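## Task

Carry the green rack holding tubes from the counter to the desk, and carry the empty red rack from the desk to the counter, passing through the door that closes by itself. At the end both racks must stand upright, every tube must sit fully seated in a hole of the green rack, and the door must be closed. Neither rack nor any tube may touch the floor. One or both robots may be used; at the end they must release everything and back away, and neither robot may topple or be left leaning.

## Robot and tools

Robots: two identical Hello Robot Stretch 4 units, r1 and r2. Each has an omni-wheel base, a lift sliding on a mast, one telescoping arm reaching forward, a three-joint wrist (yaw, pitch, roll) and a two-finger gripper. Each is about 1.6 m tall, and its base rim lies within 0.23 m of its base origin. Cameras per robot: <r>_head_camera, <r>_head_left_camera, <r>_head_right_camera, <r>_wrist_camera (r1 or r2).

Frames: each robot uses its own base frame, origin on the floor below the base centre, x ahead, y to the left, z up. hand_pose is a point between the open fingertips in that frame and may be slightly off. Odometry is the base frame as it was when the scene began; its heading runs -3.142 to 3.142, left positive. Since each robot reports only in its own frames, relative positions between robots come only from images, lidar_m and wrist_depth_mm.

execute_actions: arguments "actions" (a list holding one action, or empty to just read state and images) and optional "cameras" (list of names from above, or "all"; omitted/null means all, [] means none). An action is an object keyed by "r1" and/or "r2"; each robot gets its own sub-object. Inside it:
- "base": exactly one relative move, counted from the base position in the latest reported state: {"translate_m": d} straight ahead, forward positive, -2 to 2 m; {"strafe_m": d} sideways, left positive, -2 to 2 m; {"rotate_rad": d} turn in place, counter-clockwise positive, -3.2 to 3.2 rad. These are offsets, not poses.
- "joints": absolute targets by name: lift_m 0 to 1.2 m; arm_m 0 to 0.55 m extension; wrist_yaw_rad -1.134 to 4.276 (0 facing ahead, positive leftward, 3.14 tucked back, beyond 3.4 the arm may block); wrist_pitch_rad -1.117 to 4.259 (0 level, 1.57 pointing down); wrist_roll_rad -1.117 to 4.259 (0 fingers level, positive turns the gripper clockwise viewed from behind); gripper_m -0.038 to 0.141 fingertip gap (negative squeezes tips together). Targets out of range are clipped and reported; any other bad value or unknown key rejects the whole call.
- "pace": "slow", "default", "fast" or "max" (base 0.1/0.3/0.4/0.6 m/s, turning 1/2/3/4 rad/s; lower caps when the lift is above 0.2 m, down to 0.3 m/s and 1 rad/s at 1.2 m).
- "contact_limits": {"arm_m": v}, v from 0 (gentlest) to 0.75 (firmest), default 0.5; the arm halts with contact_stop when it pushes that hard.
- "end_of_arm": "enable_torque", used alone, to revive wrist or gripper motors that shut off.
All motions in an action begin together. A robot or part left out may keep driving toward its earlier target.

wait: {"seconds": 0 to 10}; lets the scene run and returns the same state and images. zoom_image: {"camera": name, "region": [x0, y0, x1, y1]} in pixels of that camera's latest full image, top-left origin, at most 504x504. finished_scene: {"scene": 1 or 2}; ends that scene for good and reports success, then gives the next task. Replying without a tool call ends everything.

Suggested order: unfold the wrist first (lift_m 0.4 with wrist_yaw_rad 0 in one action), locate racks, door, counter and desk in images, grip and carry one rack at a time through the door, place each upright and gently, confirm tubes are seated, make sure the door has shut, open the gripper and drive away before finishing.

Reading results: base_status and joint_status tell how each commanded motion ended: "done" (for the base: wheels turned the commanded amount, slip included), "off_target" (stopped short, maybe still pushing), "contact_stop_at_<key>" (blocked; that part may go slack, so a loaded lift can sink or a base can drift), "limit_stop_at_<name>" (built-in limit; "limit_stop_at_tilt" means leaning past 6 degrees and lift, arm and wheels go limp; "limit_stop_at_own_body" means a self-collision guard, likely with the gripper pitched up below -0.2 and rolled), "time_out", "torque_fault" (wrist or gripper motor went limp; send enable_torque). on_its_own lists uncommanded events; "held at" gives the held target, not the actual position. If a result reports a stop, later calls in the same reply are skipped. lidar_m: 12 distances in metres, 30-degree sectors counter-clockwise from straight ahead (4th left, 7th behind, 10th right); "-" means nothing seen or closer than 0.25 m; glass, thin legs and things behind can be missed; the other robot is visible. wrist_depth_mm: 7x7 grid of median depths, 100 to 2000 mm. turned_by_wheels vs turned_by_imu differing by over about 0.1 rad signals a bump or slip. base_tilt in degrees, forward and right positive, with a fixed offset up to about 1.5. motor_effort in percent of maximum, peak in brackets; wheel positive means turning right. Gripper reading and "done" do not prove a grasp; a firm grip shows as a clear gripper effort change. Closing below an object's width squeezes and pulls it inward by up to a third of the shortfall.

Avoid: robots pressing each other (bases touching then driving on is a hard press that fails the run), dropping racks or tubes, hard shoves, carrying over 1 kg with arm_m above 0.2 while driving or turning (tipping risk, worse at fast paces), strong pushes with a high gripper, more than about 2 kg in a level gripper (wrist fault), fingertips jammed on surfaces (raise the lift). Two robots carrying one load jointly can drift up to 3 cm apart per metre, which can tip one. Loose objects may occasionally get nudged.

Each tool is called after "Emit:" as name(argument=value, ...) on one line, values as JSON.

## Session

Emit:
execute_actions(actions=[])

Scene clock: 0.00 s.
r1.base_odometry: x=+0.000 y=+0.000 heading=+0.000 (m, m, rad; r1's odometry frame)
r1.turned_by_wheels: +0.000 (rad since the last result)
r1.turned_by_imu: +0.000 (rad since the last result)
r1.base_tilt: forward=+0.0 right=-0.1 (deg)
r1.lidar_m: 1.36 1.39 1.30 1.12 0.77 0.70 0.72 0.76 0.70 0.72 0.91 2.29
r1.base_status: not commanded
r1.joint_positions: lift_m=+0.264 arm_m=-0.001 wrist_yaw_rad=+3.096 wrist_pitch_rad=-0.015 wrist_roll_rad=-0.014 gripper_m=+0.057
r1.joint_status: not commanded
r1.motor_effort: lift_m=+19 arm_m=+0 wrist_yaw_rad=-1 wrist_pitch_rad=-6 wrist_roll_rad=+0 gripper_m=-3 wheel_0=+0 wheel_1=+0 wheel_2=+0 (%)
r1.hand_pose: x=-0.1143 y=+0.1006 z=+0.4463 quat_wxyz=(+0.023, +0.007, -0.007, +1.000) (m; r1's base frame)
r1.wrist_depth_mm: - 138 891 842 768 699 654 / - 130 878 831 759 699 654 / - 132 200 831 759 699 647 / 131 138 866 831 759 699 654 / 788 976 917 820 750 699 654 / 798 991 194 831 196 691 647 / 798 931 904 - 750 676 647
r2.base_odometry: x=+0.000 y=+0.000 heading=+0.000 (m, m, rad; r2's odometry frame)
r2.turned_by_wheels: +0.000 (rad since the last result)
r2.turned_by_imu: +0.000 (rad since the last result)
r2.base_tilt: forward=+0.1 right=-0.5 (deg)
r2.lidar_m: 2.38 1.59 0.90 0.74 0.75 0.82 0.69 0.66 0.79 1.46 1.76 2.08
r2.base_status: not commanded
r2.joint_positions: lift_m=+0.127 arm_m=+0.000 wrist_yaw_rad=+3.049 wrist_pitch_rad=+0.002 wrist_roll_rad=+0.020 gripper_m=+0.057
r2.joint_status: not commanded
r2.motor_effort: lift_m=+21 arm_m=+0 wrist_yaw_rad=+2 wrist_pitch_rad=-7 wrist_roll_rad=-1 gripper_m=+0 wheel_0=+0 wheel_1=+0 wheel_2=+0 (%)
r2.hand_pose: x=-0.1079 y=+0.1137 z=+0.3043 quat_wxyz=(+0.046, -0.001, +0.010, +0.999) (m; r2's base frame)
r2.wrist_depth_mm: - 143 842 917 976 946 741 / - 126 842 904 991 946 741 / 105 137 211 917 976 931 741 / 132 144 831 904 976 946 750 / 732 768 831 904 976 931 741 / 723 788 196 891 197 891 741 / 707 741 750 - 820 732 707
pictures: r1_head_camera, r1_head_left_camera, r1_head_right_camera, r1_wrist_camera, r2_head_camera, r2_head_left_camera, r2_head_right_camera, r2_wrist_camera
camera_calibration (this result's frames):
r1_wrist_camera: T_world_to_cam=[[0.0557361, 0.997708, 0.0383819, -0.121838], [-0.0236426, 0.0397497, -0.99893, 0.495046], [-0.998166, 0.054769, 0.0258039, 0.0944023], [0, 0, 0, 1]] pos_world=[0.112724, 0.0967102, 0.496756]
r2_wrist_camera: T_world_to_cam=[[0.0540674, 0.99852, -0.00588023, -0.095117], [0.0169563, -0.0068061, -0.999833, 0.358827], [-0.998393, 0.0539586, -0.0172992, 0.120503], [0, 0, 0, 1]] pos_world=[0.119368, 0.0909163, 0.360292]
Images, in order (width x height): r1_head_camera 420x560, r1_head_left_camera 420x672, r1_head_right_camera 420x672, r1_wrist_camera 616x392, r2_head_camera 420x560, r2_head_left_camera 420x672, r2_head_right_camera 420x672, r2_wrist_camera 616x392.

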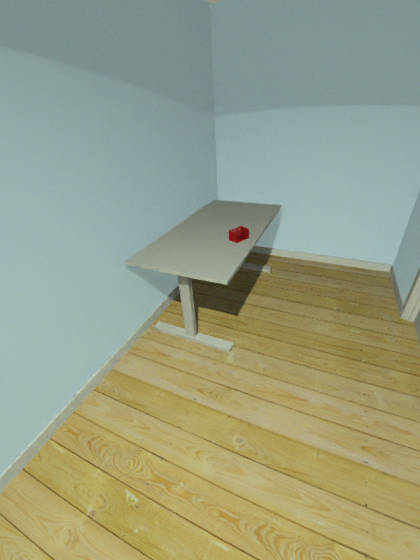

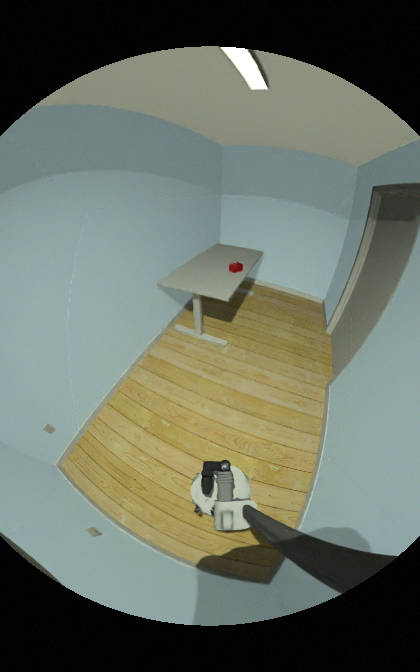

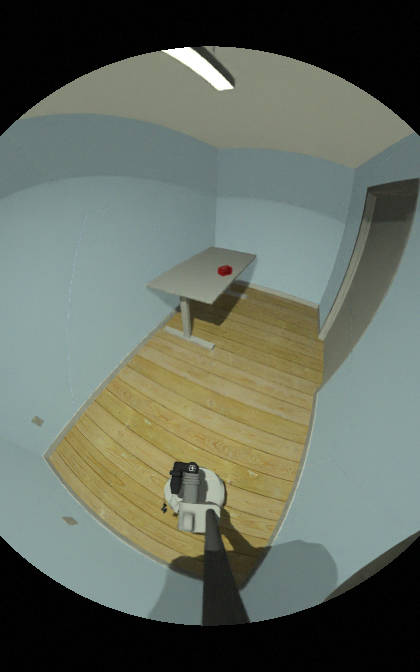

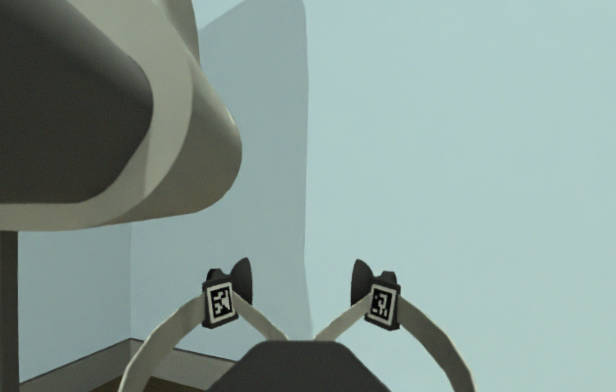

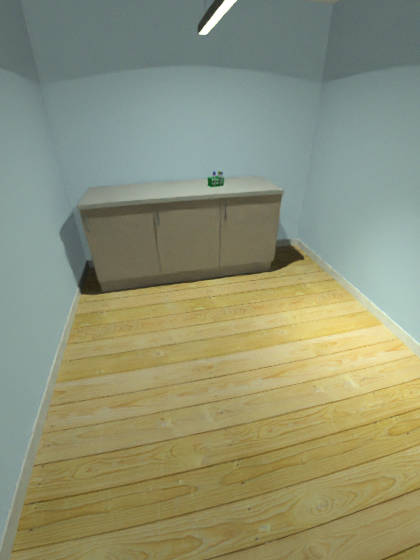

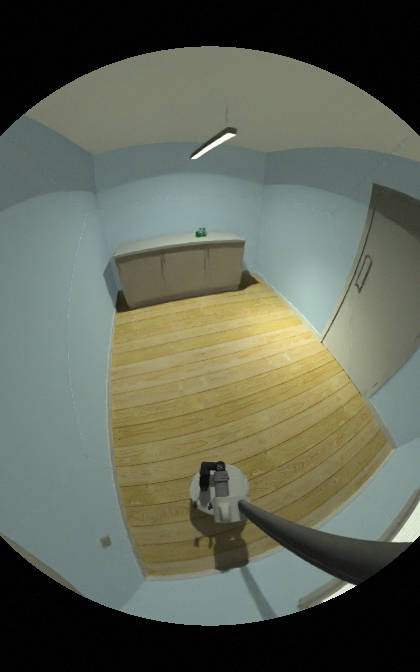

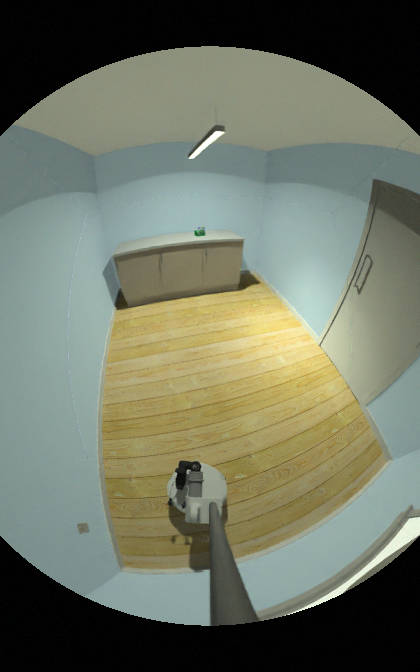

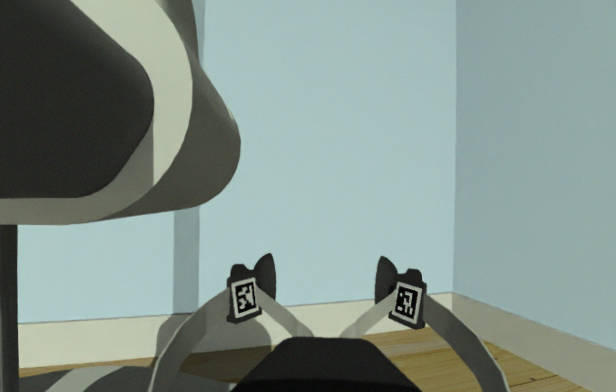

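Emit:
execute_actions(actions=[{"r1":{"base":{"rotate_rad":-0.41},"joints":{"lift_m":0.45,"wrist_yaw_rad":0,"gripper_m":0.141},"pace":"fast"},"r2":{"base":{"translate_m":0.5},"joints":{"lift_m":0.4,"wrist_yaw_rad":0,"wrist_roll_rad":0,"gripper_m":0.141},"pace":"fast"}}], cameras=["r1_head_camera"])

Emit:
execute_actions(actions=[{"r1":{"base":{"translate_m":1.6},"joints":{"lift_m":0.72},"pace":"fast"},"r2":{"base":{"translate_m":1.35},"joints":{"lift_m":0.9,"wrist_pitch_rad":0.28},"pace":"fast"}}], cameras=["r1_head_left_camera","r2_head_camera","r2_wrist_camera"])

Scene clock: 9.40 s.
r1.base_odometry: x=+0.000 y=+0.000 heading=-0.410 (m, m, rad; r1's odometry frame)
r1.turned_by_wheels: -0.410 (rad since the last result)
r1.turned_by_imu: -0.417 (rad since the last result)
r1.base_tilt: forward=+0.1 right=+0.0 (deg)
r1.lidar_m: 1.90 1.38 1.35 1.29 1.01 0.72 0.70 0.73 0.73 0.70 0.76 1.02
r1.base_status: done
r1.joint_positions: lift_m=+0.450 arm_m=-0.001 wrist_yaw_rad=+0.000 wrist_pitch_rad=-0.015 wrist_roll_rad=-0.014 gripper_m=+0.141
r1.joint_status: all done
r1.motor_effort: lift_m=+21(29) arm_m=+0(0) wrist_yaw_rad=-2(7) wrist_pitch_rad=-7(7) wrist_roll_rad=-1(0) gripper_m=+2(1) wheel_0=+2(5) wheel_1=+1(9) wheel_2=+1(8) (%)
r1.hand_pose: x=+0.4584 y=-0.0873 z=+0.6324 quat_wxyz=(+1.000, -0.007, -0.008, +0.000) (m; r1's base frame)
r1.wrist_depth_mm: 1863 - - - - 1430 878 / 1863 - - - - 1464 891 / 1808 - - - - 1464 878 / 1336 - - - - 1464 891 / 1808 - - - - 1430 891 / 1808 1708 1808 - 1863 1025 878 / 1308 1397 1537 - 1464 1308 866
r2.base_odometry: x=+0.500 y=+0.000 heading=+0.000 (m, m, rad; r2's odometry frame)
r2.turned_by_wheels: +0.000 (rad since the last result)
r2.turned_by_imu: +0.001 (rad since the last result)
r2.base_tilt: forward=+0.1 right=-0.6 (deg)
r2.lidar_m: 1.87 1.83 1.03 0.88 0.89 1.01 1.16 1.15 1.35 1.67 1.67 1.96
r2.base_status: done
r2.joint_positions: lift_m=+0.400 arm_m=+0.000 wrist_yaw_rad=+0.000 wrist_pitch_rad=+0.002 wrist_roll_rad=+0.000 gripper_m=+0.141
r2.joint_status: all done
r2.motor_effort: lift_m=+23(25) arm_m=-1(1) wrist_yaw_rad=+1(4) wrist_pitch_rad=-7(7) wrist_roll_rad=-2(5) gripper_m=+3(0) wheel_0=+0(5) wheel_1=+0(7) wheel_2=-1(11) (%)
r2.hand_pose: x=+0.4598 y=-0.0873 z=+0.5774 quat_wxyz=(+1.000, +0.000, +0.001, +0.000) (m; r2's base frame)
r2.wrist_depth_mm: - - - - - - 1756 / - - - - - - 1708 / 1537 1576 1661 1808 - - 1661 / 1576 1618 1661 1708 1921 - 1661 / 1537 1661 1708 1808 1863 - 1661 / 1618 1618 1618 1808 1863 198 1661 / 1281 1281 1308 - 1464 1366 1430
pictures: r1_head_camera
Images, in order (width x height): r1_head_camera 420x560.

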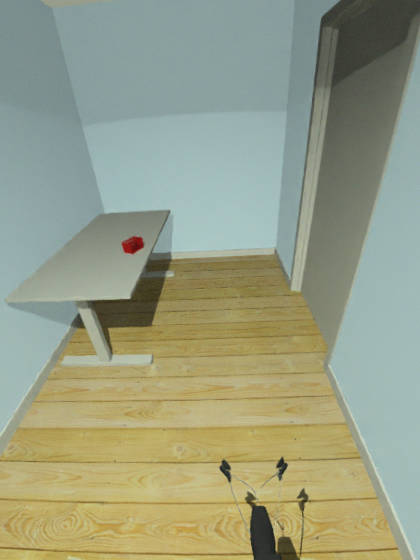

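Scene clock: 14.67 s.
r1.base_odometry: x=+1.468 y=-0.637 heading=-0.410 (m, m, rad; r1's odometry frame)
r1.turned_by_wheels: +0.000 (rad since the last result)
r1.turned_by_imu: +0.002 (rad since the last result)
r1.base_tilt: forward=+0.1 right=+0.0 (deg)
r1.lidar_m: 1.43 0.66 0.49 0.47 0.50 1.87 2.31 1.03 0.77 0.79 0.84 1.07
r1.base_status: done
r1.joint_positions: lift_m=+0.720 arm_m=-0.001 wrist_yaw_rad=+0.000 wrist_pitch_rad=-0.015 wrist_roll_rad=-0.014 gripper_m=+0.141
r1.joint_status: all done
r1.motor_effort: lift_m=+21(19) arm_m=+0(0) wrist_yaw_rad=-2(2) wrist_pitch_rad=-6(6) wrist_roll_rad=+0(1) gripper_m=+1(1) wheel_0=+0(6) wheel_1=+1(9) wheel_2=+0(15) (%)
r1.hand_pose: x=+0.4583 y=-0.0874 z=+0.9024 quat_wxyz=(+1.000, -0.007, -0.008, +0.000) (m; r1's base frame)
r1.wrist_depth_mm: 1229 1229 1205 1229 1205 1205 917 / 1229 1205 1229 1205 1205 1229 917 / 1205 1205 1205 1182 1229 1205 931 / 1205 1229 1205 1205 1205 1205 917 / 1229 1229 1229 1205 1229 1229 917 / 878 1229 1205 1205 1182 1078 917 / 1205 1205 1205 - 1205 1205 904
r2.base_odometry: x=+1.850 y=+0.000 heading=+0.000 (m, m, rad; r2's odometry frame)
r2.turned_by_wheels: +0.000 (rad since the last result)
r2.turned_by_imu: +0.001 (rad since the last result)
r2.base_tilt: forward=+0.0 right=-0.6 (deg)
r2.lidar_m: 0.59 0.60 0.69 1.24 1.22 1.43 2.46 2.47 1.52 1.33 1.33 0.73
r2.base_status: done
r2.joint_positions: lift_m=+0.900 arm_m=+0.000 wrist_yaw_rad=+0.000 wrist_pitch_rad=+0.282 wrist_roll_rad=+0.000 gripper_m=+0.141
r2.joint_status: all done
r2.motor_effort: lift_m=+23(24) arm_m=-1(1) wrist_yaw_rad=+2(1) wrist_pitch_rad=-6(9) wrist_roll_rad=-2(2) gripper_m=+4(2) wheel_0=-1(6) wheel_1=-1(6) wheel_2=+0(10) (%)
r2.hand_pose: x=+0.4483 y=-0.0874 z=+0.9977 quat_wxyz=(+0.990, +0.000, +0.141, +0.000) (m; r2's base frame)
r2.wrist_depth_mm: 842 891 931 976 1025 1098 1160 / 866 917 960 1042 1078 1160 1205 / 917 976 1008 1060 1118 1182 1229 / 661 676 676 707 715 732 1229 / 442 452 459 477 512 535 580 / 433 452 459 500 544 198 647 / 452 480 504 - 591 627 960
pictures: r1_head_left_camera, r2_head_camera, r2_wrist_camera
camera_calibration (this result's frames):
r2_wrist_camera: T_world_to_cam=[[0.0409522, -0.999158, 0.00247478, -0.0973249], [-0.293258, -0.0143874, -0.955925, 1.13593], [0.955156, 0.0384215, -0.2936, 0.0971641], [0, 0, 0, 1]] pos_world=[0.244299, -0.0846332, 1.11463]
Images, in order (width x height): r1_head_left_camera 420x672, r2_head_camera 420x560, r2_wrist_camera 616x392.

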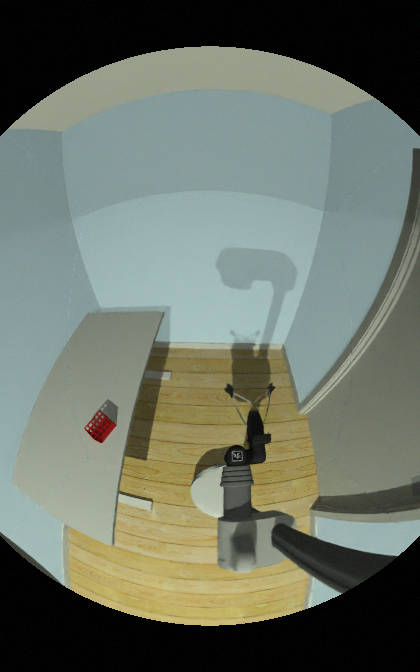

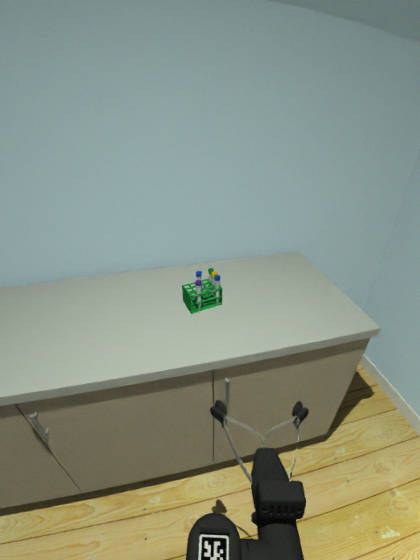

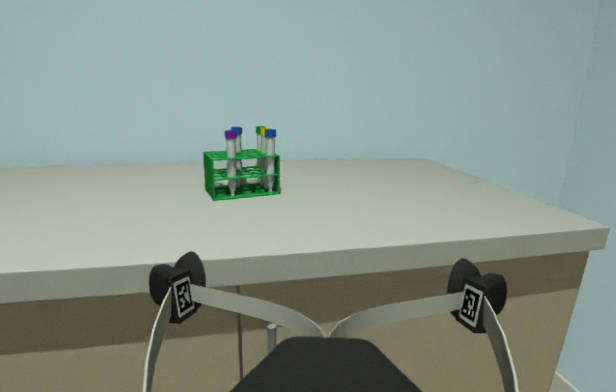

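Emit:
zoom_image(camera="r2_head_camera", region=[160,250,250,330])

Emit:
zoom_image(camera="r2_wrist_camera", region=[180,110,310,220])

Emit:
zoom_image(camera="r1_head_left_camera", region=[50,370,150,470])

Region (160, 250, 250, 330) of r2_head_camera's 420x560 image, scaled by 5.600, with more detail than that image has.

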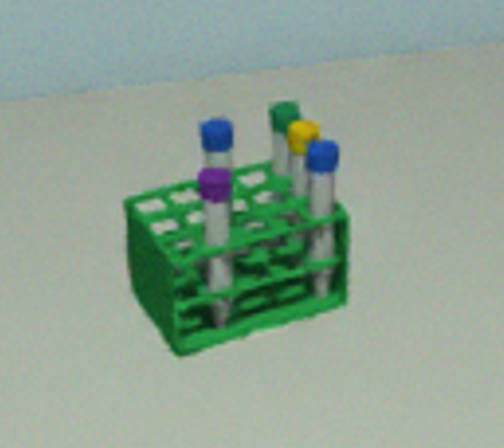

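Region (180, 110, 310, 220) of r2_wrist_camera's 616x392 image, scaled by 3.877; it fills the top 426 rows of this view, and the rest is white.

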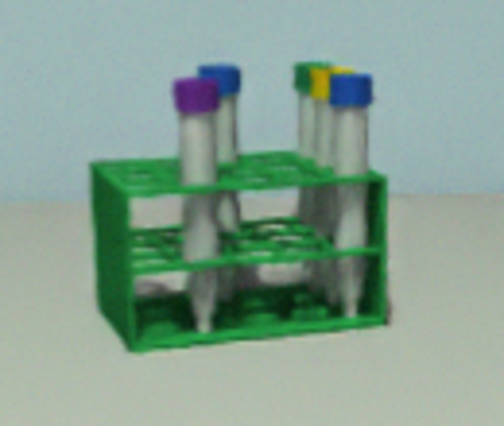

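Region (50, 370, 150, 470) of r1_head_left_camera's 420x672 image, scaled by 5.040, with more detail than that image has.

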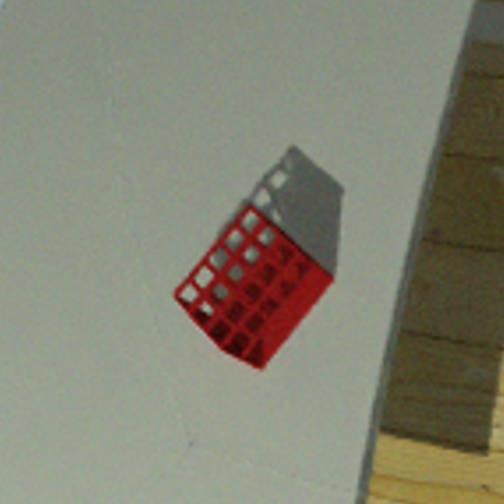

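Emit:
execute_actions(actions=[{"r1":{"base":{"rotate_rad":1.075},"pace":"fast"},"r2":{"base":{"rotate_rad":0.52},"pace":"fast"}}], cameras=[])

Emit:
execute_actions(actions=[{"r1":{"base":{"strafe_m":0.116},"joints":{"lift_m":0.61}},"r2":{"base":{"strafe_m":-0.32},"joints":{"arm_m":0.2,"lift_m":0.87},"pace":"fast"}}], cameras=["r1_head_camera","r1_wrist_camera","r2_head_camera","r2_wrist_camera"])

Scene clock: 30.23 s.
r1.base_odometry: x=+1.468 y=-0.637 heading=+0.665 (m, m, rad; r1's odometry frame)
r1.turned_by_wheels: +1.075 (rad since the last result)
r1.turned_by_imu: +1.097 (rad since the last result)
r1.base_tilt: forward=+0.1 right=-0.1 (deg)
r1.lidar_m: 0.50 0.45 0.51 1.91 2.32 1.02 0.78 0.81 0.86 1.11 1.44 0.65
r1.base_status: done
r1.joint_positions: lift_m=+0.720 arm_m=-0.001 wrist_yaw_rad=+0.000 wrist_pitch_rad=-0.015 wrist_roll_rad=-0.014 gripper_m=+0.141
r1.joint_status: not commanded
r1.motor_effort: lift_m=+21(21) arm_m=+0(0) wrist_yaw_rad=-1(2) wrist_pitch_rad=-5(6) wrist_roll_rad=+0(1) gripper_m=+1(0) wheel_0=-1(6) wheel_1=-1(8) wheel_2=+1(11) (%)
r1.hand_pose: x=+0.4584 y=-0.0874 z=+0.9025 quat_wxyz=(+1.000, -0.007, -0.008, +0.000) (m; r1's base frame)
r1.wrist_depth_mm: 891 991 1098 1229 1464 1397 1138 / 904 991 1098 1281 1430 1366 1138 / 904 991 1098 1281 1464 1366 1160 / 904 991 1118 1255 1430 1366 1138 / 904 960 1098 1229 1397 1308 1138 / 699 410 459 750 621 627 759 / 484 399 402 - 500 504 580
r2.base_odometry: x=+1.850 y=+0.000 heading=+0.520 (m, m, rad; r2's odometry frame)
r2.turned_by_wheels: +0.520 (rad since the last result)
r2.turned_by_imu: +0.512 (rad since the last result)
r2.base_tilt: forward=+0.1 right=-0.6 (deg)
r2.lidar_m: 0.60 0.68 1.22 1.22 1.44 2.45 2.47 1.54 1.35 1.34 0.74 0.62
r2.base_status: done
r2.joint_positions: lift_m=+0.900 arm_m=+0.000 wrist_yaw_rad=+0.000 wrist_pitch_rad=+0.282 wrist_roll_rad=+0.000 gripper_m=+0.141
r2.joint_status: not commanded
r2.motor_effort: lift_m=+23(23) arm_m=-1(0) wrist_yaw_rad=+1(1) wrist_pitch_rad=-6(6) wrist_roll_rad=-2(2) gripper_m=+0(0) wheel_0=+0(4) wheel_1=+0(5) wheel_2=+1(8) (%)
r2.hand_pose: x=+0.4483 y=-0.0874 z=+0.9977 quat_wxyz=(+0.990, +0.000, +0.141, +0.000) (m; r2's base frame)
r2.wrist_depth_mm: 1182 1098 1042 946 904 842 820 / 1205 1182 1078 1008 946 878 820 / 1229 1205 1118 1042 976 917 854 / 668 676 683 699 715 609 627 / 585 517 469 473 473 477 484 / 640 559 496 433 402 198 370 / 676 597 549 - 442 421 392
pictures: none
No camera images: the call's "cameras" was empty. Leave "cameras" out to get every camera's image.

Scene clock: 32.37 s.
r1.base_odometry: x=+1.396 y=-0.546 heading=+0.665 (m, m, rad; r1's odometry frame)
r1.turned_by_wheels: +0.000 (rad since the last result)
r1.turned_by_imu: +0.000 (rad since the last result)
r1.base_tilt: forward=+0.1 right=-0.1 (deg)
r1.lidar_m: 0.43 0.41 0.44 1.82 2.21 1.10 0.79 0.87 0.92 1.18 1.55 0.57
r1.base_status: done
r1.joint_positions: lift_m=+0.610 arm_m=-0.001 wrist_yaw_rad=+0.000 wrist_pitch_rad=-0.015 wrist_roll_rad=-0.014 gripper_m=+0.141
r1.joint_status: all done
r1.motor_effort: lift_m=+17(23) arm_m=+0(0) wrist_yaw_rad=-1(1) wrist_pitch_rad=-5(5) wrist_roll_rad=+0(1) gripper_m=+1(0) wheel_0=-1(10) wheel_1=+1(11) wheel_2=+0(2) (%)
r1.hand_pose: x=+0.4584 y=-0.0874 z=+0.7928 quat_wxyz=(+1.000, -0.007, -0.008, +0.000) (m; r1's base frame)
r1.wrist_depth_mm: 854 946 1078 1182 1366 1499 1229 / 842 946 1060 1205 1336 1499 1229 / 854 946 1042 1182 1397 1464 1229 / 866 960 1060 1205 1366 1464 1205 / 715 750 647 459 809 831 842 / 364 314 324 384 329 394 496 / 253 253 273 - 1336 1336 1229
r2.base_odometry: x=+2.009 y=-0.278 heading=+0.520 (m, m, rad; r2's odometry frame)
r2.turned_by_wheels: +0.000 (rad since the last result)
r2.turned_by_imu: +0.001 (rad since the last result)
r2.base_tilt: forward=+0.1 right=-0.7 (deg)
r2.lidar_m: 0.54 0.62 1.07 1.54 1.81 2.51 2.15 1.21 1.01 1.02 0.61 0.53
r2.base_status: done
r2.joint_positions: lift_m=+0.870 arm_m=+0.199 wrist_yaw_rad=+0.000 wrist_pitch_rad=+0.282 wrist_roll_rad=+0.000 gripper_m=+0.141
r2.joint_status: all done
r2.motor_effort: lift_m=+19(22) arm_m=+6(6) wrist_yaw_rad=+1(1) wrist_pitch_rad=-6(7) wrist_roll_rad=-2(2) gripper_m=-1(1) wheel_0=+0(9) wheel_1=+0(10) wheel_2=+0(1) (%)
r2.hand_pose: x=+0.6470 y=-0.0874 z=+0.9680 quat_wxyz=(+0.990, +0.000, +0.141, +0.000) (m; r2's base frame)
r2.wrist_depth_mm: 878 820 768 707 661 621 585 / 917 854 788 715 691 634 603 / 946 878 820 759 707 654 627 / 559 574 585 415 554 627 634 / 375 382 384 392 394 407 407 / 281 272 263 296 283 196 298 / 229 229 232 - 246 236 246
pictures: r1_head_camera, r1_wrist_camera, r2_head_camera, r2_wrist_camera
camera_calibration (this result's frames):
r1_wrist_camera: T_world_to_cam=[[-0.00978527, -0.999215, 0.0383815, -0.124005], [0.0255219, -0.0386204, -0.998928, 0.832793], [0.999626, -0.00879521, 0.0258798, -0.253981], [0, 0, 0, 1]] pos_world=[0.231419, -0.0939787, 0.843233]
r2_wrist_camera: T_world_to_cam=[[0.0409928, -0.999156, 0.00247545, -0.105402], [-0.29326, -0.0144, -0.955924, 1.16584], [0.955153, 0.03846, -0.293603, -0.101271], [0, 0, 0, 1]] pos_world=[0.442946, -0.0846302, 1.08499]
Images, in order (width x height): r1_head_camera 420x560, r1_wrist_camera 616x392, r2_head_camera 420x560, r2_wrist_camera 616x392.

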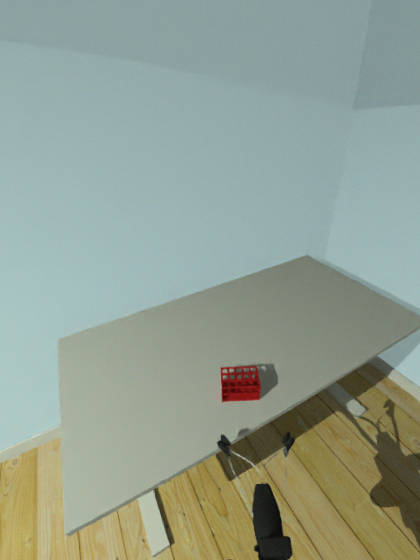

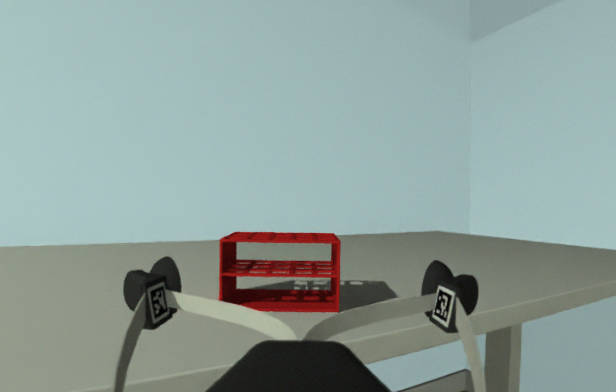

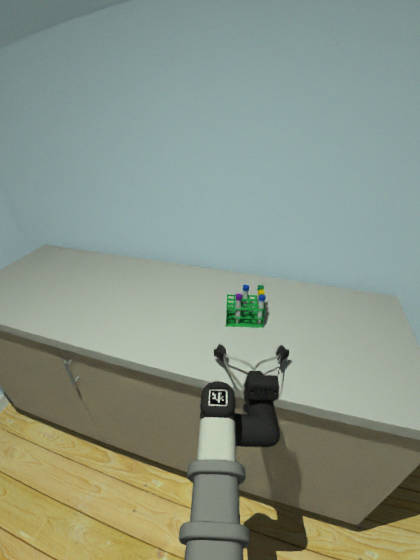

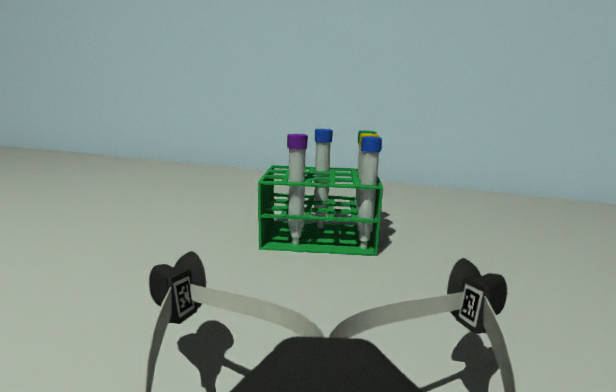

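Emit:
execute_actions(actions=[{"r1":{"base":{"strafe_m":0.021},"joints":{"lift_m":0.594,"arm_m":0.11}},"r2":{"base":{"strafe_m":0.005},"joints":{"arm_m":0.33,"lift_m":0.856}}}], cameras=["r1_wrist_camera","r2_wrist_camera"])

Scene clock: 38.03 s.
r1.base_odometry: x=+1.383 y=-0.529 heading=+0.665 (m, m, rad; r1's odometry frame)
r1.turned_by_wheels: +0.000 (rad since the last result)
r1.turned_by_imu: +0.000 (rad since the last result)
r1.base_tilt: forward=+0.1 right=-0.1 (deg)
r1.lidar_m: 0.42 0.40 0.42 1.82 2.20 1.11 0.81 0.81 0.93 1.20 1.35 0.57
r1.base_status: done
r1.joint_positions: lift_m=+0.594 arm_m=+0.109 wrist_yaw_rad=+0.000 wrist_pitch_rad=-0.015 wrist_roll_rad=-0.014 gripper_m=+0.141
r1.joint_status: all done
r1.motor_effort: lift_m=+17(14) arm_m=+6(3) wrist_yaw_rad=-2(1) wrist_pitch_rad=-6(6) wrist_roll_rad=+0(1) gripper_m=+2(1) wheel_0=+1(8) wheel_1=-1(10) wheel_2=+0(1) (%)
r1.hand_pose: x=+0.5684 y=-0.0874 z=+0.7768 quat_wxyz=(+1.000, -0.007, -0.008, +0.000) (m; r1's base frame)
r1.wrist_depth_mm: 768 854 960 1042 1229 1397 1205 / 768 854 946 1078 1255 1397 1205 / 768 854 946 1098 1205 1366 1205 / 768 842 946 1078 1205 1366 1205 / 627 654 477 351 707 707 715 / 315 270 272 298 274 282 340 / 218 217 236 - 224 239 264
r2.base_odometry: x=+2.006 y=-0.273 heading=+0.520 (m, m, rad; r2's odometry frame)
r2.turned_by_wheels: +0.000 (rad since the last result)
r2.turned_by_imu: +0.001 (rad since the last result)
r2.base_tilt: forward=+0.1 right=-0.6 (deg)
r2.lidar_m: 0.52 0.63 1.10 1.53 1.79 2.53 2.15 1.23 1.02 1.03 0.62 0.54
r2.base_status: done
r2.joint_positions: lift_m=+0.856 arm_m=+0.329 wrist_yaw_rad=+0.000 wrist_pitch_rad=+0.282 wrist_roll_rad=+0.000 gripper_m=+0.141
r2.joint_status: all done
r2.motor_effort: lift_m=+18(19) arm_m=+6(7) wrist_yaw_rad=+2(2) wrist_pitch_rad=-6(7) wrist_roll_rad=-2(2) gripper_m=+1(4) wheel_0=+0(6) wheel_1=+0(6) wheel_2=+0(0) (%)
r2.hand_pose: x=+0.7770 y=-0.0874 z=+0.9541 quat_wxyz=(+0.990, +0.000, +0.141, +0.000) (m; r2's base frame)
r2.wrist_depth_mm: 732 676 627 591 544 508 484 / 778 707 661 615 564 530 500 / 809 741 683 615 574 554 512 / 512 521 530 300 277 559 535 / 343 347 334 272 276 368 377 / 256 249 241 265 248 198 273 / 210 209 212 - 225 216 226
pictures: r1_wrist_camera, r2_wrist_camera
camera_calibration (this result's frames):
r1_wrist_camera: T_world_to_cam=[[-0.00978261, -0.999215, 0.0383816, -0.122315], [0.0255162, -0.0386204, -0.998928, 0.81399], [0.999627, -0.00879277, 0.025874, -0.36356], [0, 0, 0, 1]] pos_world=[0.341458, -0.0939786, 0.827219]
r2_wrist_camera: T_world_to_cam=[[0.041034, -0.999155, 0.00247498, -0.110716], [-0.293273, -0.0144122, -0.95592, 1.19065], [0.955148, 0.0384993, -0.293617, -0.229485], [0, 0, 0, 1]] pos_world=[0.572921, -0.0846272, 1.07106]
Images, in order (width x height): r1_wrist_camera 616x392, r2_wrist_camera 616x392.

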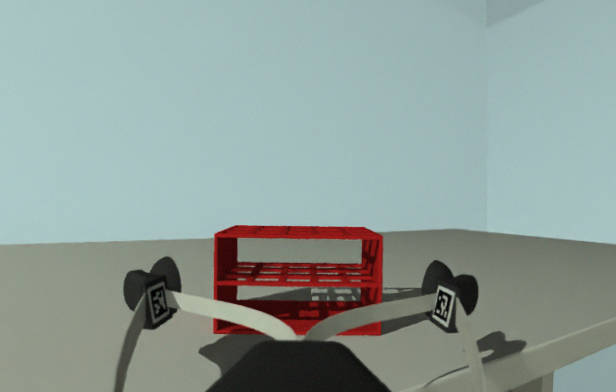

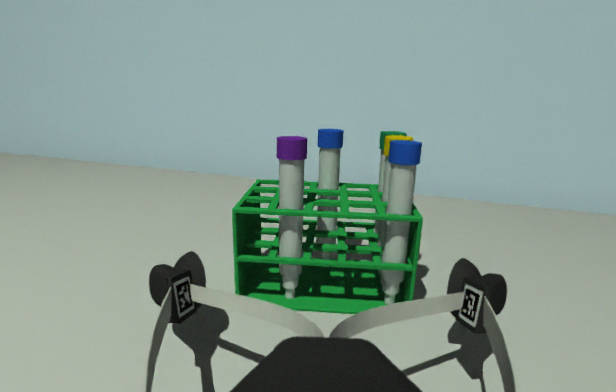

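Emit:
execute_actions(actions=[{"r1":{"joints":{"arm_m":0.188}},"r2":{"joints":{"arm_m":0.388}}}], cameras=["r1_wrist_camera","r2_wrist_camera"])

Emit:
execute_actions(actions=[{"r1":{"joints":{"gripper_m":0.085}},"r2":{"joints":{"gripper_m":0.08}}}], cameras=["r1_wrist_camera","r2_wrist_camera"])

Scene clock: 41.90 s.
r1.base_odometry: x=+1.383 y=-0.529 heading=+0.665 (m, m, rad; r1's odometry frame)
r1.turned_by_wheels: +0.000 (rad since the last result)
r1.turned_by_imu: +0.000 (rad since the last result)
r1.base_tilt: forward=+0.1 right=+0.0 (deg)
r1.lidar_m: 0.43 0.40 0.44 1.82 2.18 1.10 0.81 0.82 0.92 1.19 1.36 0.60
r1.base_status: not commanded
r1.joint_positions: lift_m=+0.594 arm_m=+0.187 wrist_yaw_rad=+0.000 wrist_pitch_rad=-0.015 wrist_roll_rad=-0.014 gripper_m=+0.141
r1.joint_status: all done
r1.motor_effort: lift_m=+17(17) arm_m=+6(5) wrist_yaw_rad=-1(0) wrist_pitch_rad=-6(6) wrist_roll_rad=-1(1) gripper_m=+2(0) wheel_0=+2(2) wheel_1=-1(1) wheel_2=+0(0) (%)
r1.hand_pose: x=+0.6464 y=-0.0874 z=+0.7768 quat_wxyz=(+1.000, -0.007, -0.008, +0.000) (m; r1's base frame)
r1.wrist_depth_mm: 715 788 878 976 1138 1308 1182 / 715 788 878 1008 1138 1308 1160 / 707 798 878 991 1138 1308 1160 / 715 798 891 991 1138 1336 1160 / 615 647 243 488 488 707 715 / 315 268 214 271 195 281 338 / 217 216 213 - 217 222 236
r2.base_odometry: x=+2.006 y=-0.273 heading=+0.520 (m, m, rad; r2's odometry frame)
r2.turned_by_wheels: +0.000 (rad since the last result)
r2.turned_by_imu: +0.001 (rad since the last result)
r2.base_tilt: forward=+0.0 right=-0.6 (deg)
r2.lidar_m: 0.52 0.63 1.09 1.54 1.80 2.54 2.17 1.20 1.02 1.01 0.62 0.51
r2.base_status: not commanded
r2.joint_positions: lift_m=+0.856 arm_m=+0.387 wrist_yaw_rad=+0.000 wrist_pitch_rad=+0.282 wrist_roll_rad=+0.000 gripper_m=+0.141
r2.joint_status: all done
r2.motor_effort: lift_m=+18(18) arm_m=+6(6) wrist_yaw_rad=+2(2) wrist_pitch_rad=-7(6) wrist_roll_rad=-2(2) gripper_m=-2(0) wheel_0=+0(0) wheel_1=+0(0) wheel_2=+0(0) (%)
r2.hand_pose: x=+0.8350 y=-0.0874 z=+0.9541 quat_wxyz=(+0.990, +0.000, +0.141, +0.000) (m; r2's base frame)
r2.wrist_depth_mm: 661 615 574 530 488 466 439 / 707 640 597 549 512 480 452 / 741 668 609 554 535 496 469 / 508 521 530 236 236 504 492 / 345 349 236 200 202 368 373 / 257 250 213 202 199 193 273 / 210 208 212 - 212 216 225
pictures: r1_wrist_camera, r2_wrist_camera
camera_calibration (this result's frames):
r1_wrist_camera: T_world_to_cam=[[-0.00980921, -0.999215, 0.0383813, -0.121542], [0.0255332, -0.0386209, -0.998928, 0.811994], [0.999626, -0.00881869, 0.025892, -0.441542], [0, 0, 0, 1]] pos_world=[0.419451, -0.0939802, 0.82722]
r2_wrist_camera: T_world_to_cam=[[0.0410061, -0.999156, 0.00247479, -0.113081], [-0.293274, -0.0144039, -0.95592, 1.20767], [0.955149, 0.0384727, -0.293617, -0.284904], [0, 0, 0, 1]] pos_world=[0.630939, -0.0846292, 1.07106]
Images, in order (width x height): r1_wrist_camera 616x392, r2_wrist_camera 616x392.

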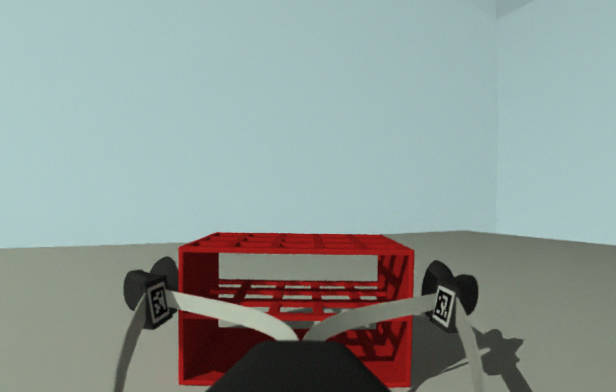

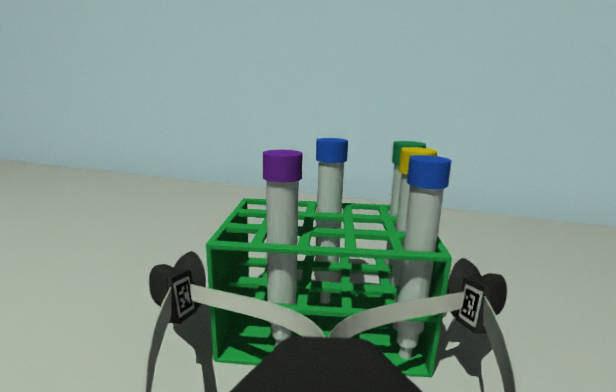

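Scene clock: 43.53 s.
r1.base_odometry: x=+1.383 y=-0.529 heading=+0.665 (m, m, rad; r1's odometry frame)
r1.turned_by_wheels: +0.000 (rad since the last result)
r1.turned_by_imu: +0.000 (rad since the last result)
r1.base_tilt: forward=+0.1 right=-0.1 (deg)
r1.lidar_m: 0.42 0.40 0.42 1.83 2.19 1.11 0.81 0.80 0.93 1.20 1.37 0.60
r1.base_status: not commanded
r1.joint_positions: lift_m=+0.594 arm_m=+0.187 wrist_yaw_rad=+0.000 wrist_pitch_rad=-0.015 wrist_roll_rad=-0.014 gripper_m=+0.085
r1.joint_status: all done
r1.motor_effort: lift_m=+17(17) arm_m=+6(6) wrist_yaw_rad=-1(2) wrist_pitch_rad=-6(6) wrist_roll_rad=-1(1) gripper_m=-22(22) wheel_0=+2(2) wheel_1=-1(1) wheel_2=+0(0) (%)
r1.hand_pose: x=+0.6464 y=-0.0874 z=+0.7768 quat_wxyz=(+1.000, -0.007, -0.008, +0.000) (m; r1's base frame)
r1.wrist_depth_mm: 715 788 891 991 1138 1281 1160 / 715 788 878 991 1160 1308 1160 / 715 798 891 991 1138 1336 1182 / 715 798 891 1008 1138 1308 1182 / 621 647 232 484 492 707 707 / 315 187 204 259 205 306 338 / 217 216 198 - 200 221 236
r2.base_odometry: x=+2.006 y=-0.273 heading=+0.520 (m, m, rad; r2's odometry frame)
r2.turned_by_wheels: +0.000 (rad since the last result)
r2.turned_by_imu: +0.000 (rad since the last result)
r2.base_tilt: forward=+0.1 right=-0.6 (deg)
r2.lidar_m: 0.53 0.64 1.07 1.54 1.80 2.52 2.15 1.23 1.03 1.03 0.63 0.52
r2.base_status: not commanded
r2.joint_positions: lift_m=+0.856 arm_m=+0.387 wrist_yaw_rad=+0.000 wrist_pitch_rad=+0.283 wrist_roll_rad=+0.000 gripper_m=+0.080
r2.joint_status: all done
r2.motor_effort: lift_m=+18(18) arm_m=+6(6) wrist_yaw_rad=+2(2) wrist_pitch_rad=-10(9) wrist_roll_rad=-2(2) gripper_m=-24(22) wheel_0=+0(0) wheel_1=+0(0) wheel_2=+0(0) (%)
r2.hand_pose: x=+0.8349 y=-0.0874 z=+0.9538 quat_wxyz=(+0.990, +0.000, +0.141, +0.000) (m; r2's base frame)
r2.wrist_depth_mm: 676 609 569 525 496 466 436 / 707 640 585 554 517 480 455 / 741 683 621 559 521 500 469 / 508 512 530 224 226 508 484 / 338 347 210 193 187 366 370 / 255 238 192 205 190 181 272 / 208 207 204 - 197 215 215
pictures: r1_wrist_camera, r2_wrist_camera
camera_calibration (this result's frames):
r1_wrist_camera: T_world_to_cam=[[-0.00980935, -0.999215, 0.0383815, -0.121542], [0.0255331, -0.0386211, -0.998928, 0.811994], [0.999626, -0.00881884, 0.0258919, -0.441542], [0, 0, 0, 1]] pos_world=[0.419451, -0.0939802, 0.82722]
r2_wrist_camera: T_world_to_cam=[[0.0408807, -0.999161, 0.00243153, -0.112966], [-0.294289, -0.0143664, -0.955608, 1.20791], [0.954842, 0.0383504, -0.29463, -0.283684], [0, 0, 0, 1]] pos_world=[0.630967, -0.0846386, 1.07098]
Images, in order (width x height): r1_wrist_camera 616x392, r2_wrist_camera 616x392.

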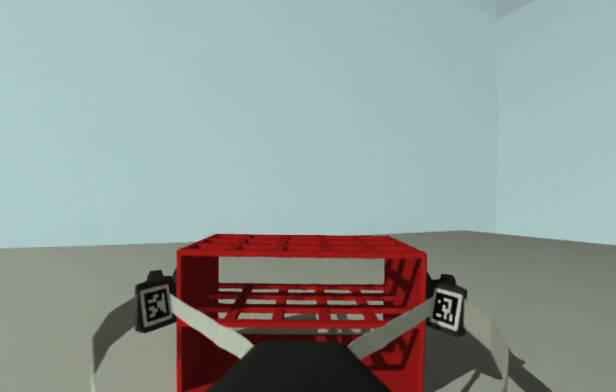

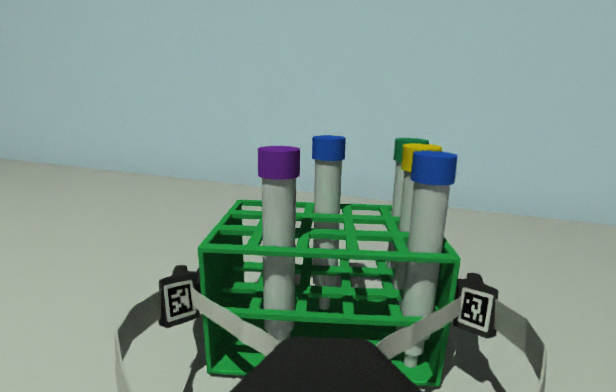

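Emit:
execute_actions(actions=[{"r1":{"joints":{"lift_m":0.66}},"r2":{"joints":{"lift_m":0.91}}}], cameras=[])

Emit:
execute_actions(actions=[{"r1":{"base":{"rotate_rad":0.465},"joints":{"arm_m":0}},"r2":{"base":{"translate_m":-0.3},"joints":{"arm_m":0}}}], cameras=["r1_head_left_camera","r1_head_right_camera","r2_head_right_camera","r2_wrist_camera"])

Scene clock: 59.97 s.
r1.base_odometry: x=+1.383 y=-0.529 heading=+0.665 (m, m, rad; r1's odometry frame)
r1.turned_by_wheels: +0.000 (rad since the last result)
r1.turned_by_imu: +0.001 (rad since the last result)
r1.base_tilt: forward=+0.1 right=+0.0 (deg)
r1.lidar_m: 0.41 0.38 0.45 1.83 2.18 1.09 0.81 0.80 0.91 1.21 1.36 0.56
r1.base_status: not commanded
r1.joint_positions: lift_m=+0.660 arm_m=+0.187 wrist_yaw_rad=+0.000 wrist_pitch_rad=-0.014 wrist_roll_rad=-0.014 gripper_m=+0.085
r1.joint_status: all done
r1.motor_effort: lift_m=+23(24) arm_m=+6(6) wrist_yaw_rad=+0(1) wrist_pitch_rad=-9(9) wrist_roll_rad=-1(0) gripper_m=-21(22) wheel_0=+2(2) wheel_1=-1(1) wheel_2=+0(0) (%)
r1.hand_pose: x=+0.6464 y=-0.0874 z=+0.8421 quat_wxyz=(+1.000, -0.007, -0.007, +0.000) (m; r1's base frame)
r1.wrist_depth_mm: 715 788 878 991 1160 1308 1160 / 707 788 891 991 1118 1308 1182 / 715 788 891 1008 1138 1281 1182 / 723 788 878 991 1138 1336 1182 / 715 788 232 788 798 1160 1118 / 508 187 204 262 206 500 544 / 353 349 199 - 201 362 370
r2.base_odometry: x=+2.006 y=-0.273 heading=+0.520 (m, m, rad; r2's odometry frame)
r2.turned_by_wheels: +0.000 (rad since the last result)
r2.turned_by_imu: +0.002 (rad since the last result)
r2.base_tilt: forward=+0.1 right=-0.6 (deg)
r2.lidar_m: 0.51 0.60 1.06 1.53 1.79 2.54 2.17 1.19 1.02 1.02 0.63 0.52
r2.base_status: not commanded
r2.joint_positions: lift_m=+0.910 arm_m=+0.387 wrist_yaw_rad=+0.000 wrist_pitch_rad=+0.284 wrist_roll_rad=+0.000 gripper_m=+0.080
r2.joint_status: all done
r2.motor_effort: lift_m=+24(24) arm_m=+6(6) wrist_yaw_rad=+2(2) wrist_pitch_rad=-9(10) wrist_roll_rad=-2(2) gripper_m=-25(25) wheel_0=+0(0) wheel_1=+0(0) wheel_2=+0(0) (%)
r2.hand_pose: x=+0.8349 y=-0.0874 z=+1.0072 quat_wxyz=(+0.990, +0.000, +0.141, +0.000) (m; r2's base frame)
r2.wrist_depth_mm: 661 609 569 525 496 462 436 / 699 654 591 549 512 480 455 / 741 668 621 559 525 496 469 / 683 683 640 224 226 512 488 / 455 466 210 190 191 492 496 / 343 322 192 206 191 181 366 / 279 278 240 - 198 287 289
pictures: none
No camera images: the call's "cameras" was empty. Leave "cameras" out to get every camera's image.

Scene clock: 62.43 s.
r1.base_odometry: x=+1.383 y=-0.529 heading=+1.130 (m, m, rad; r1's odometry frame)
r1.turned_by_wheels: +0.465 (rad since the last result)
r1.turned_by_imu: +0.474 (rad since the last result)
r1.base_tilt: forward=+0.1 right=-0.1 (deg)
r1.lidar_m: 0.41 0.43 1.70 2.19 1.16 0.83 0.81 0.92 1.11 1.56 0.59 0.42
r1.base_status: done
r1.joint_positions: lift_m=+0.660 arm_m=+0.001 wrist_yaw_rad=+0.000 wrist_pitch_rad=-0.014 wrist_roll_rad=-0.014 gripper_m=+0.085
r1.joint_status: all done
r1.motor_effort: lift_m=+22(22) arm_m=-5(6) wrist_yaw_rad=+1(4) wrist_pitch_rad=-9(9) wrist_roll_rad=-1(1) gripper_m=-21(20) wheel_0=+0(6) wheel_1=-1(8) wheel_2=+0(9) (%)
r1.hand_pose: x=+0.4604 y=-0.0874 z=+0.8421 quat_wxyz=(+1.000, -0.007, -0.007, +0.000) (m; r1's base frame)
r1.wrist_depth_mm: 960 960 976 960 991 1008 991 / 976 976 991 960 976 991 991 / 976 960 960 976 991 991 991 / 960 976 976 991 976 991 991 / 976 960 232 798 798 991 991 / 960 187 204 262 204 500 549 / 357 353 199 - 201 366 373
r2.base_odometry: x=+1.746 y=-0.422 heading=+0.520 (m, m, rad; r2's odometry frame)
r2.turned_by_wheels: +0.000 (rad since the last result)
r2.turned_by_imu: +0.001 (rad since the last result)
r2.base_tilt: forward=+0.2 right=-0.7 (deg)
r2.lidar_m: 0.40 0.95 1.60 1.62 1.87 2.26 1.97 1.10 0.96 0.96 1.11 0.43
r2.base_status: done
r2.joint_positions: lift_m=+0.910 arm_m=+0.001 wrist_yaw_rad=+0.000 wrist_pitch_rad=+0.284 wrist_roll_rad=+0.000 gripper_m=+0.080
r2.joint_status: all done
r2.motor_effort: lift_m=+24(24) arm_m=-6(6) wrist_yaw_rad=+3(1) wrist_pitch_rad=-11(12) wrist_roll_rad=-2(2) gripper_m=-21(24) wheel_0=+0(4) wheel_1=-1(5) wheel_2=+0(7) (%)
r2.hand_pose: x=+0.4491 y=-0.0875 z=+1.0071 quat_wxyz=(+0.990, +0.000, +0.141, +0.000) (m; r2's base frame)
r2.wrist_depth_mm: 1499 1336 1281 1160 1078 1060 1008 / 1537 1430 1281 1229 1138 1078 991 / 1366 1430 1336 1205 1160 1098 1042 / 854 788 732 228 224 759 878 / 904 820 210 205 192 580 549 / 976 842 191 206 190 181 580 / 1042 904 525 - 198 640 597
pictures: r1_head_left_camera, r1_head_right_camera, r2_head_right_camera, r2_wrist_camera
camera_calibration (this result's frames):
r2_wrist_camera: T_world_to_cam=[[0.0406388, -0.999171, 0.00240877, -0.0972609], [-0.294827, -0.0142947, -0.955444, 1.1454], [0.954686, 0.0381179, -0.295163, 0.100983], [0, 0, 0, 1]] pos_world=[0.24524, -0.0846563, 1.12441]
Images, in order (width x height): r1_head_left_camera 420x672, r1_head_right_camera 420x672, r2_head_right_camera 420x672, r2_wrist_camera 616x392.

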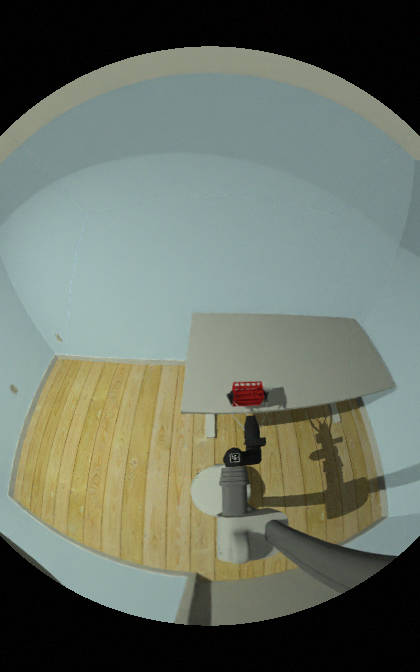

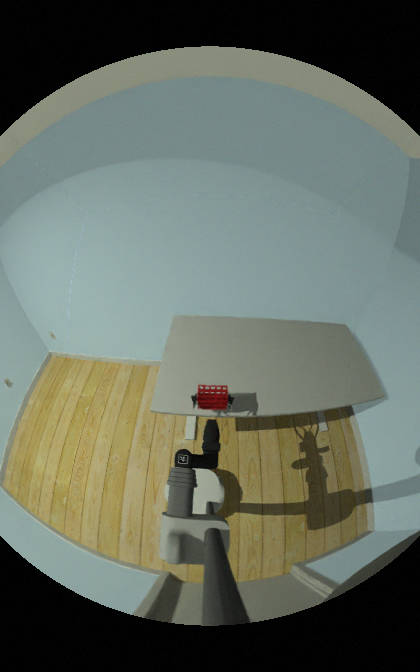

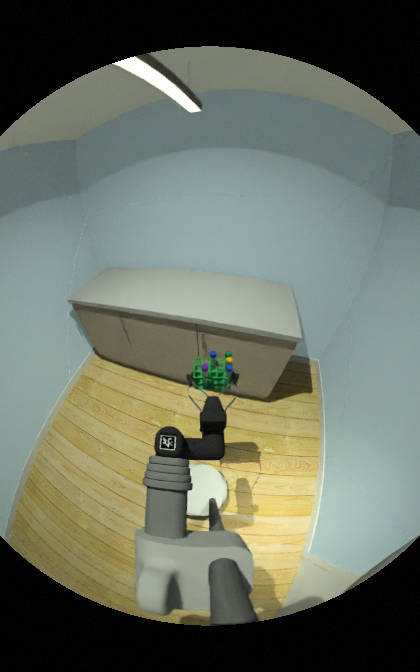

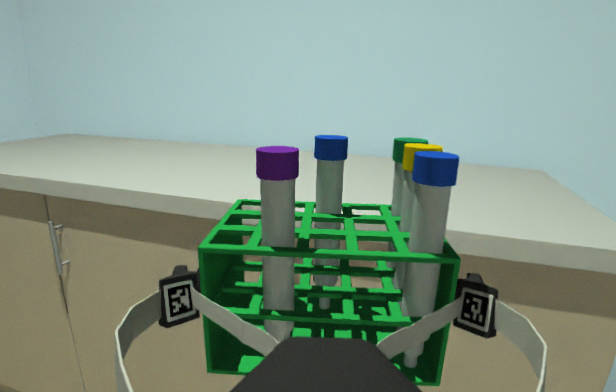

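Emit:
execute_actions(actions=[{"r1":{"base":{"rotate_rad":0.285}},"r2":{"joints":{"lift_m":0.76}}}], cameras=[])

Emit:
execute_actions(actions=[{"r1":{"base":{"translate_m":-0.62},"pace":"fast"},"r2":{"base":{"translate_m":-0.4}}}], cameras=["r1_head_left_camera","r1_head_right_camera"])

Scene clock: 79.53 s.
r1.base_odometry: x=+1.383 y=-0.529 heading=+1.415 (m, m, rad; r1's odometry frame)
r1.turned_by_wheels: +0.285 (rad since the last result)
r1.turned_by_imu: +0.291 (rad since the last result)
r1.base_tilt: forward=+0.1 right=+0.0 (deg)
r1.lidar_m: 0.42 1.40 2.18 1.60 0.93 0.82 0.89 1.02 1.57 0.82 0.48 0.40
r1.base_status: done
r1.joint_positions: lift_m=+0.660 arm_m=+0.001 wrist_yaw_rad=+0.000 wrist_pitch_rad=-0.014 wrist_roll_rad=-0.014 gripper_m=+0.085
r1.joint_status: not commanded
r1.motor_effort: lift_m=+22(22) arm_m=-5(5) wrist_yaw_rad=-2(1) wrist_pitch_rad=-9(9) wrist_roll_rad=-1(1) gripper_m=-22(21) wheel_0=-1(6) wheel_1=-2(8) wheel_2=-1(9) (%)
r1.hand_pose: x=+0.4604 y=-0.0873 z=+0.8421 quat_wxyz=(+1.000, -0.007, -0.007, +0.000) (m; r1's base frame)
r1.wrist_depth_mm: 1255 1160 1060 1008 946 891 831 / 1281 1138 1078 991 931 891 842 / 1229 1138 1078 991 946 878 842 / 1229 1160 1078 1008 931 878 842 / 1255 1138 232 798 809 878 831 / 1229 187 204 262 204 500 554 / 1229 1138 199 - 201 366 373
r2.base_odometry: x=+1.746 y=-0.422 heading=+0.520 (m, m, rad; r2's odometry frame)
r2.turned_by_wheels: +0.000 (rad since the last result)
r2.turned_by_imu: +0.002 (rad since the last result)
r2.base_tilt: forward=+0.1 right=-0.6 (deg)
r2.lidar_m: 0.42 0.94 1.61 1.61 1.88 2.24 2.01 1.09 0.95 0.95 1.10 0.42
r2.base_status: not commanded
r2.joint_positions: lift_m=+0.760 arm_m=+0.001 wrist_yaw_rad=+0.000 wrist_pitch_rad=+0.284 wrist_roll_rad=+0.000 gripper_m=+0.080
r2.joint_status: all done
r2.motor_effort: lift_m=+18(24) arm_m=-6(6) wrist_yaw_rad=+3(3) wrist_pitch_rad=-11(12) wrist_roll_rad=-2(2) gripper_m=-22(25) wheel_0=+0(0) wheel_1=-1(1) wheel_2=+0(0) (%)
r2.hand_pose: x=+0.4491 y=-0.0875 z=+0.8577 quat_wxyz=(+0.990, +0.000, +0.141, +0.000) (m; r2's base frame)
r2.wrist_depth_mm: 1499 1397 1229 1138 1078 1025 976 / 1499 1397 1308 1205 1138 1078 1008 / 798 741 676 597 585 544 517 / 842 778 699 224 224 559 535 / 917 831 209 190 188 591 554 / 960 842 191 205 191 181 580 / 1025 904 525 - 197 640 591
pictures: none
No camera images: the call's "cameras" was empty. Leave "cameras" out to get every camera's image.

Scene clock: 82.40 s.
r1.base_odometry: x=+1.287 y=-1.142 heading=+1.414 (m, m, rad; r1's odometry frame)
r1.turned_by_wheels: +0.000 (rad since the last result)
r1.turned_by_imu: -0.001 (rad since the last result)
r1.base_tilt: forward=+0.0 right=+0.1 (deg)
r1.lidar_m: 0.43 2.12 2.35 0.38 0.33 0.28 0.29 0.33 0.58 1.40 1.16 1.00
r1.base_status: done
r1.joint_positions: lift_m=+0.660 arm_m=+0.001 wrist_yaw_rad=+0.000 wrist_pitch_rad=-0.014 wrist_roll_rad=-0.014 gripper_m=+0.085
r1.joint_status: not commanded
r1.motor_effort: lift_m=+22(22) arm_m=-5(5) wrist_yaw_rad=-1(1) wrist_pitch_rad=-9(9) wrist_roll_rad=-1(1) gripper_m=-21(21) wheel_0=-1(6) wheel_1=-2(7) wheel_2=-2(16) (%)
r1.hand_pose: x=+0.4603 y=-0.0874 z=+0.8421 quat_wxyz=(+1.000, -0.007, -0.007, +0.000) (m; r1's base frame)
r1.wrist_depth_mm: - 1808 1708 1618 1499 1430 1336 / - 1921 1756 1618 1537 1430 1336 / - 1921 1708 1618 1537 1430 1336 / - 1921 1708 1618 1499 1430 1336 / - 1863 232 778 798 1182 1160 / - 187 204 263 205 683 1281 / 1863 1756 199 - 202 1430 1308
r2.base_odometry: x=+1.399 y=-0.621 heading=+0.520 (m, m, rad; r2's odometry frame)
r2.turned_by_wheels: +0.000 (rad since the last result)
r2.turned_by_imu: +0.001 (rad since the last result)
r2.base_tilt: forward=+0.0 right=-0.6 (deg)
r2.lidar_m: 0.39 1.39 1.71 1.71 2.00 1.85 1.77 1.00 0.84 0.85 0.99 0.44
r2.base_status: done
r2.joint_positions: lift_m=+0.760 arm_m=+0.001 wrist_yaw_rad=+0.000 wrist_pitch_rad=+0.284 wrist_roll_rad=+0.000 gripper_m=+0.080
r2.joint_status: not commanded
r2.motor_effort: lift_m=+18(18) arm_m=-6(6) wrist_yaw_rad=+3(2) wrist_pitch_rad=-10(11) wrist_roll_rad=-2(2) gripper_m=-26(26) wheel_0=+1(4) wheel_1=+1(5) wheel_2=-2(7) (%)
r2.hand_pose: x=+0.4491 y=-0.0874 z=+0.8576 quat_wxyz=(+0.990, +0.000, +0.141, +0.000) (m; r2's base frame)
r2.wrist_depth_mm: 1708 1756 1661 1537 1397 1336 1255 / 1708 1921 1618 1576 1464 1397 1281 / 1308 1182 1078 1008 917 904 1308 / 1366 1255 1138 223 224 931 1430 / 1499 1336 211 189 191 976 1464 / 1618 1430 192 206 190 180 1499 / 1308 1281 723 - 198 1182 1308
pictures: r1_head_left_camera, r1_head_right_camera
Images, in order (width x height): r1_head_left_camera 420x672, r1_head_right_camera 420x672.

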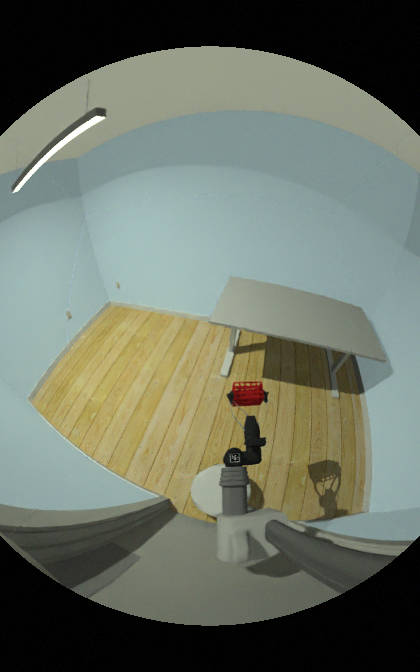

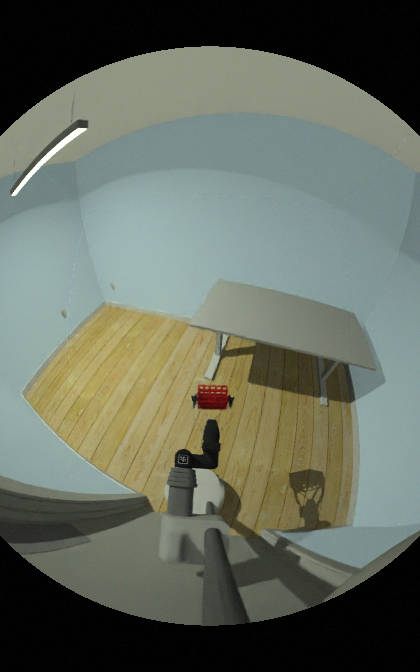

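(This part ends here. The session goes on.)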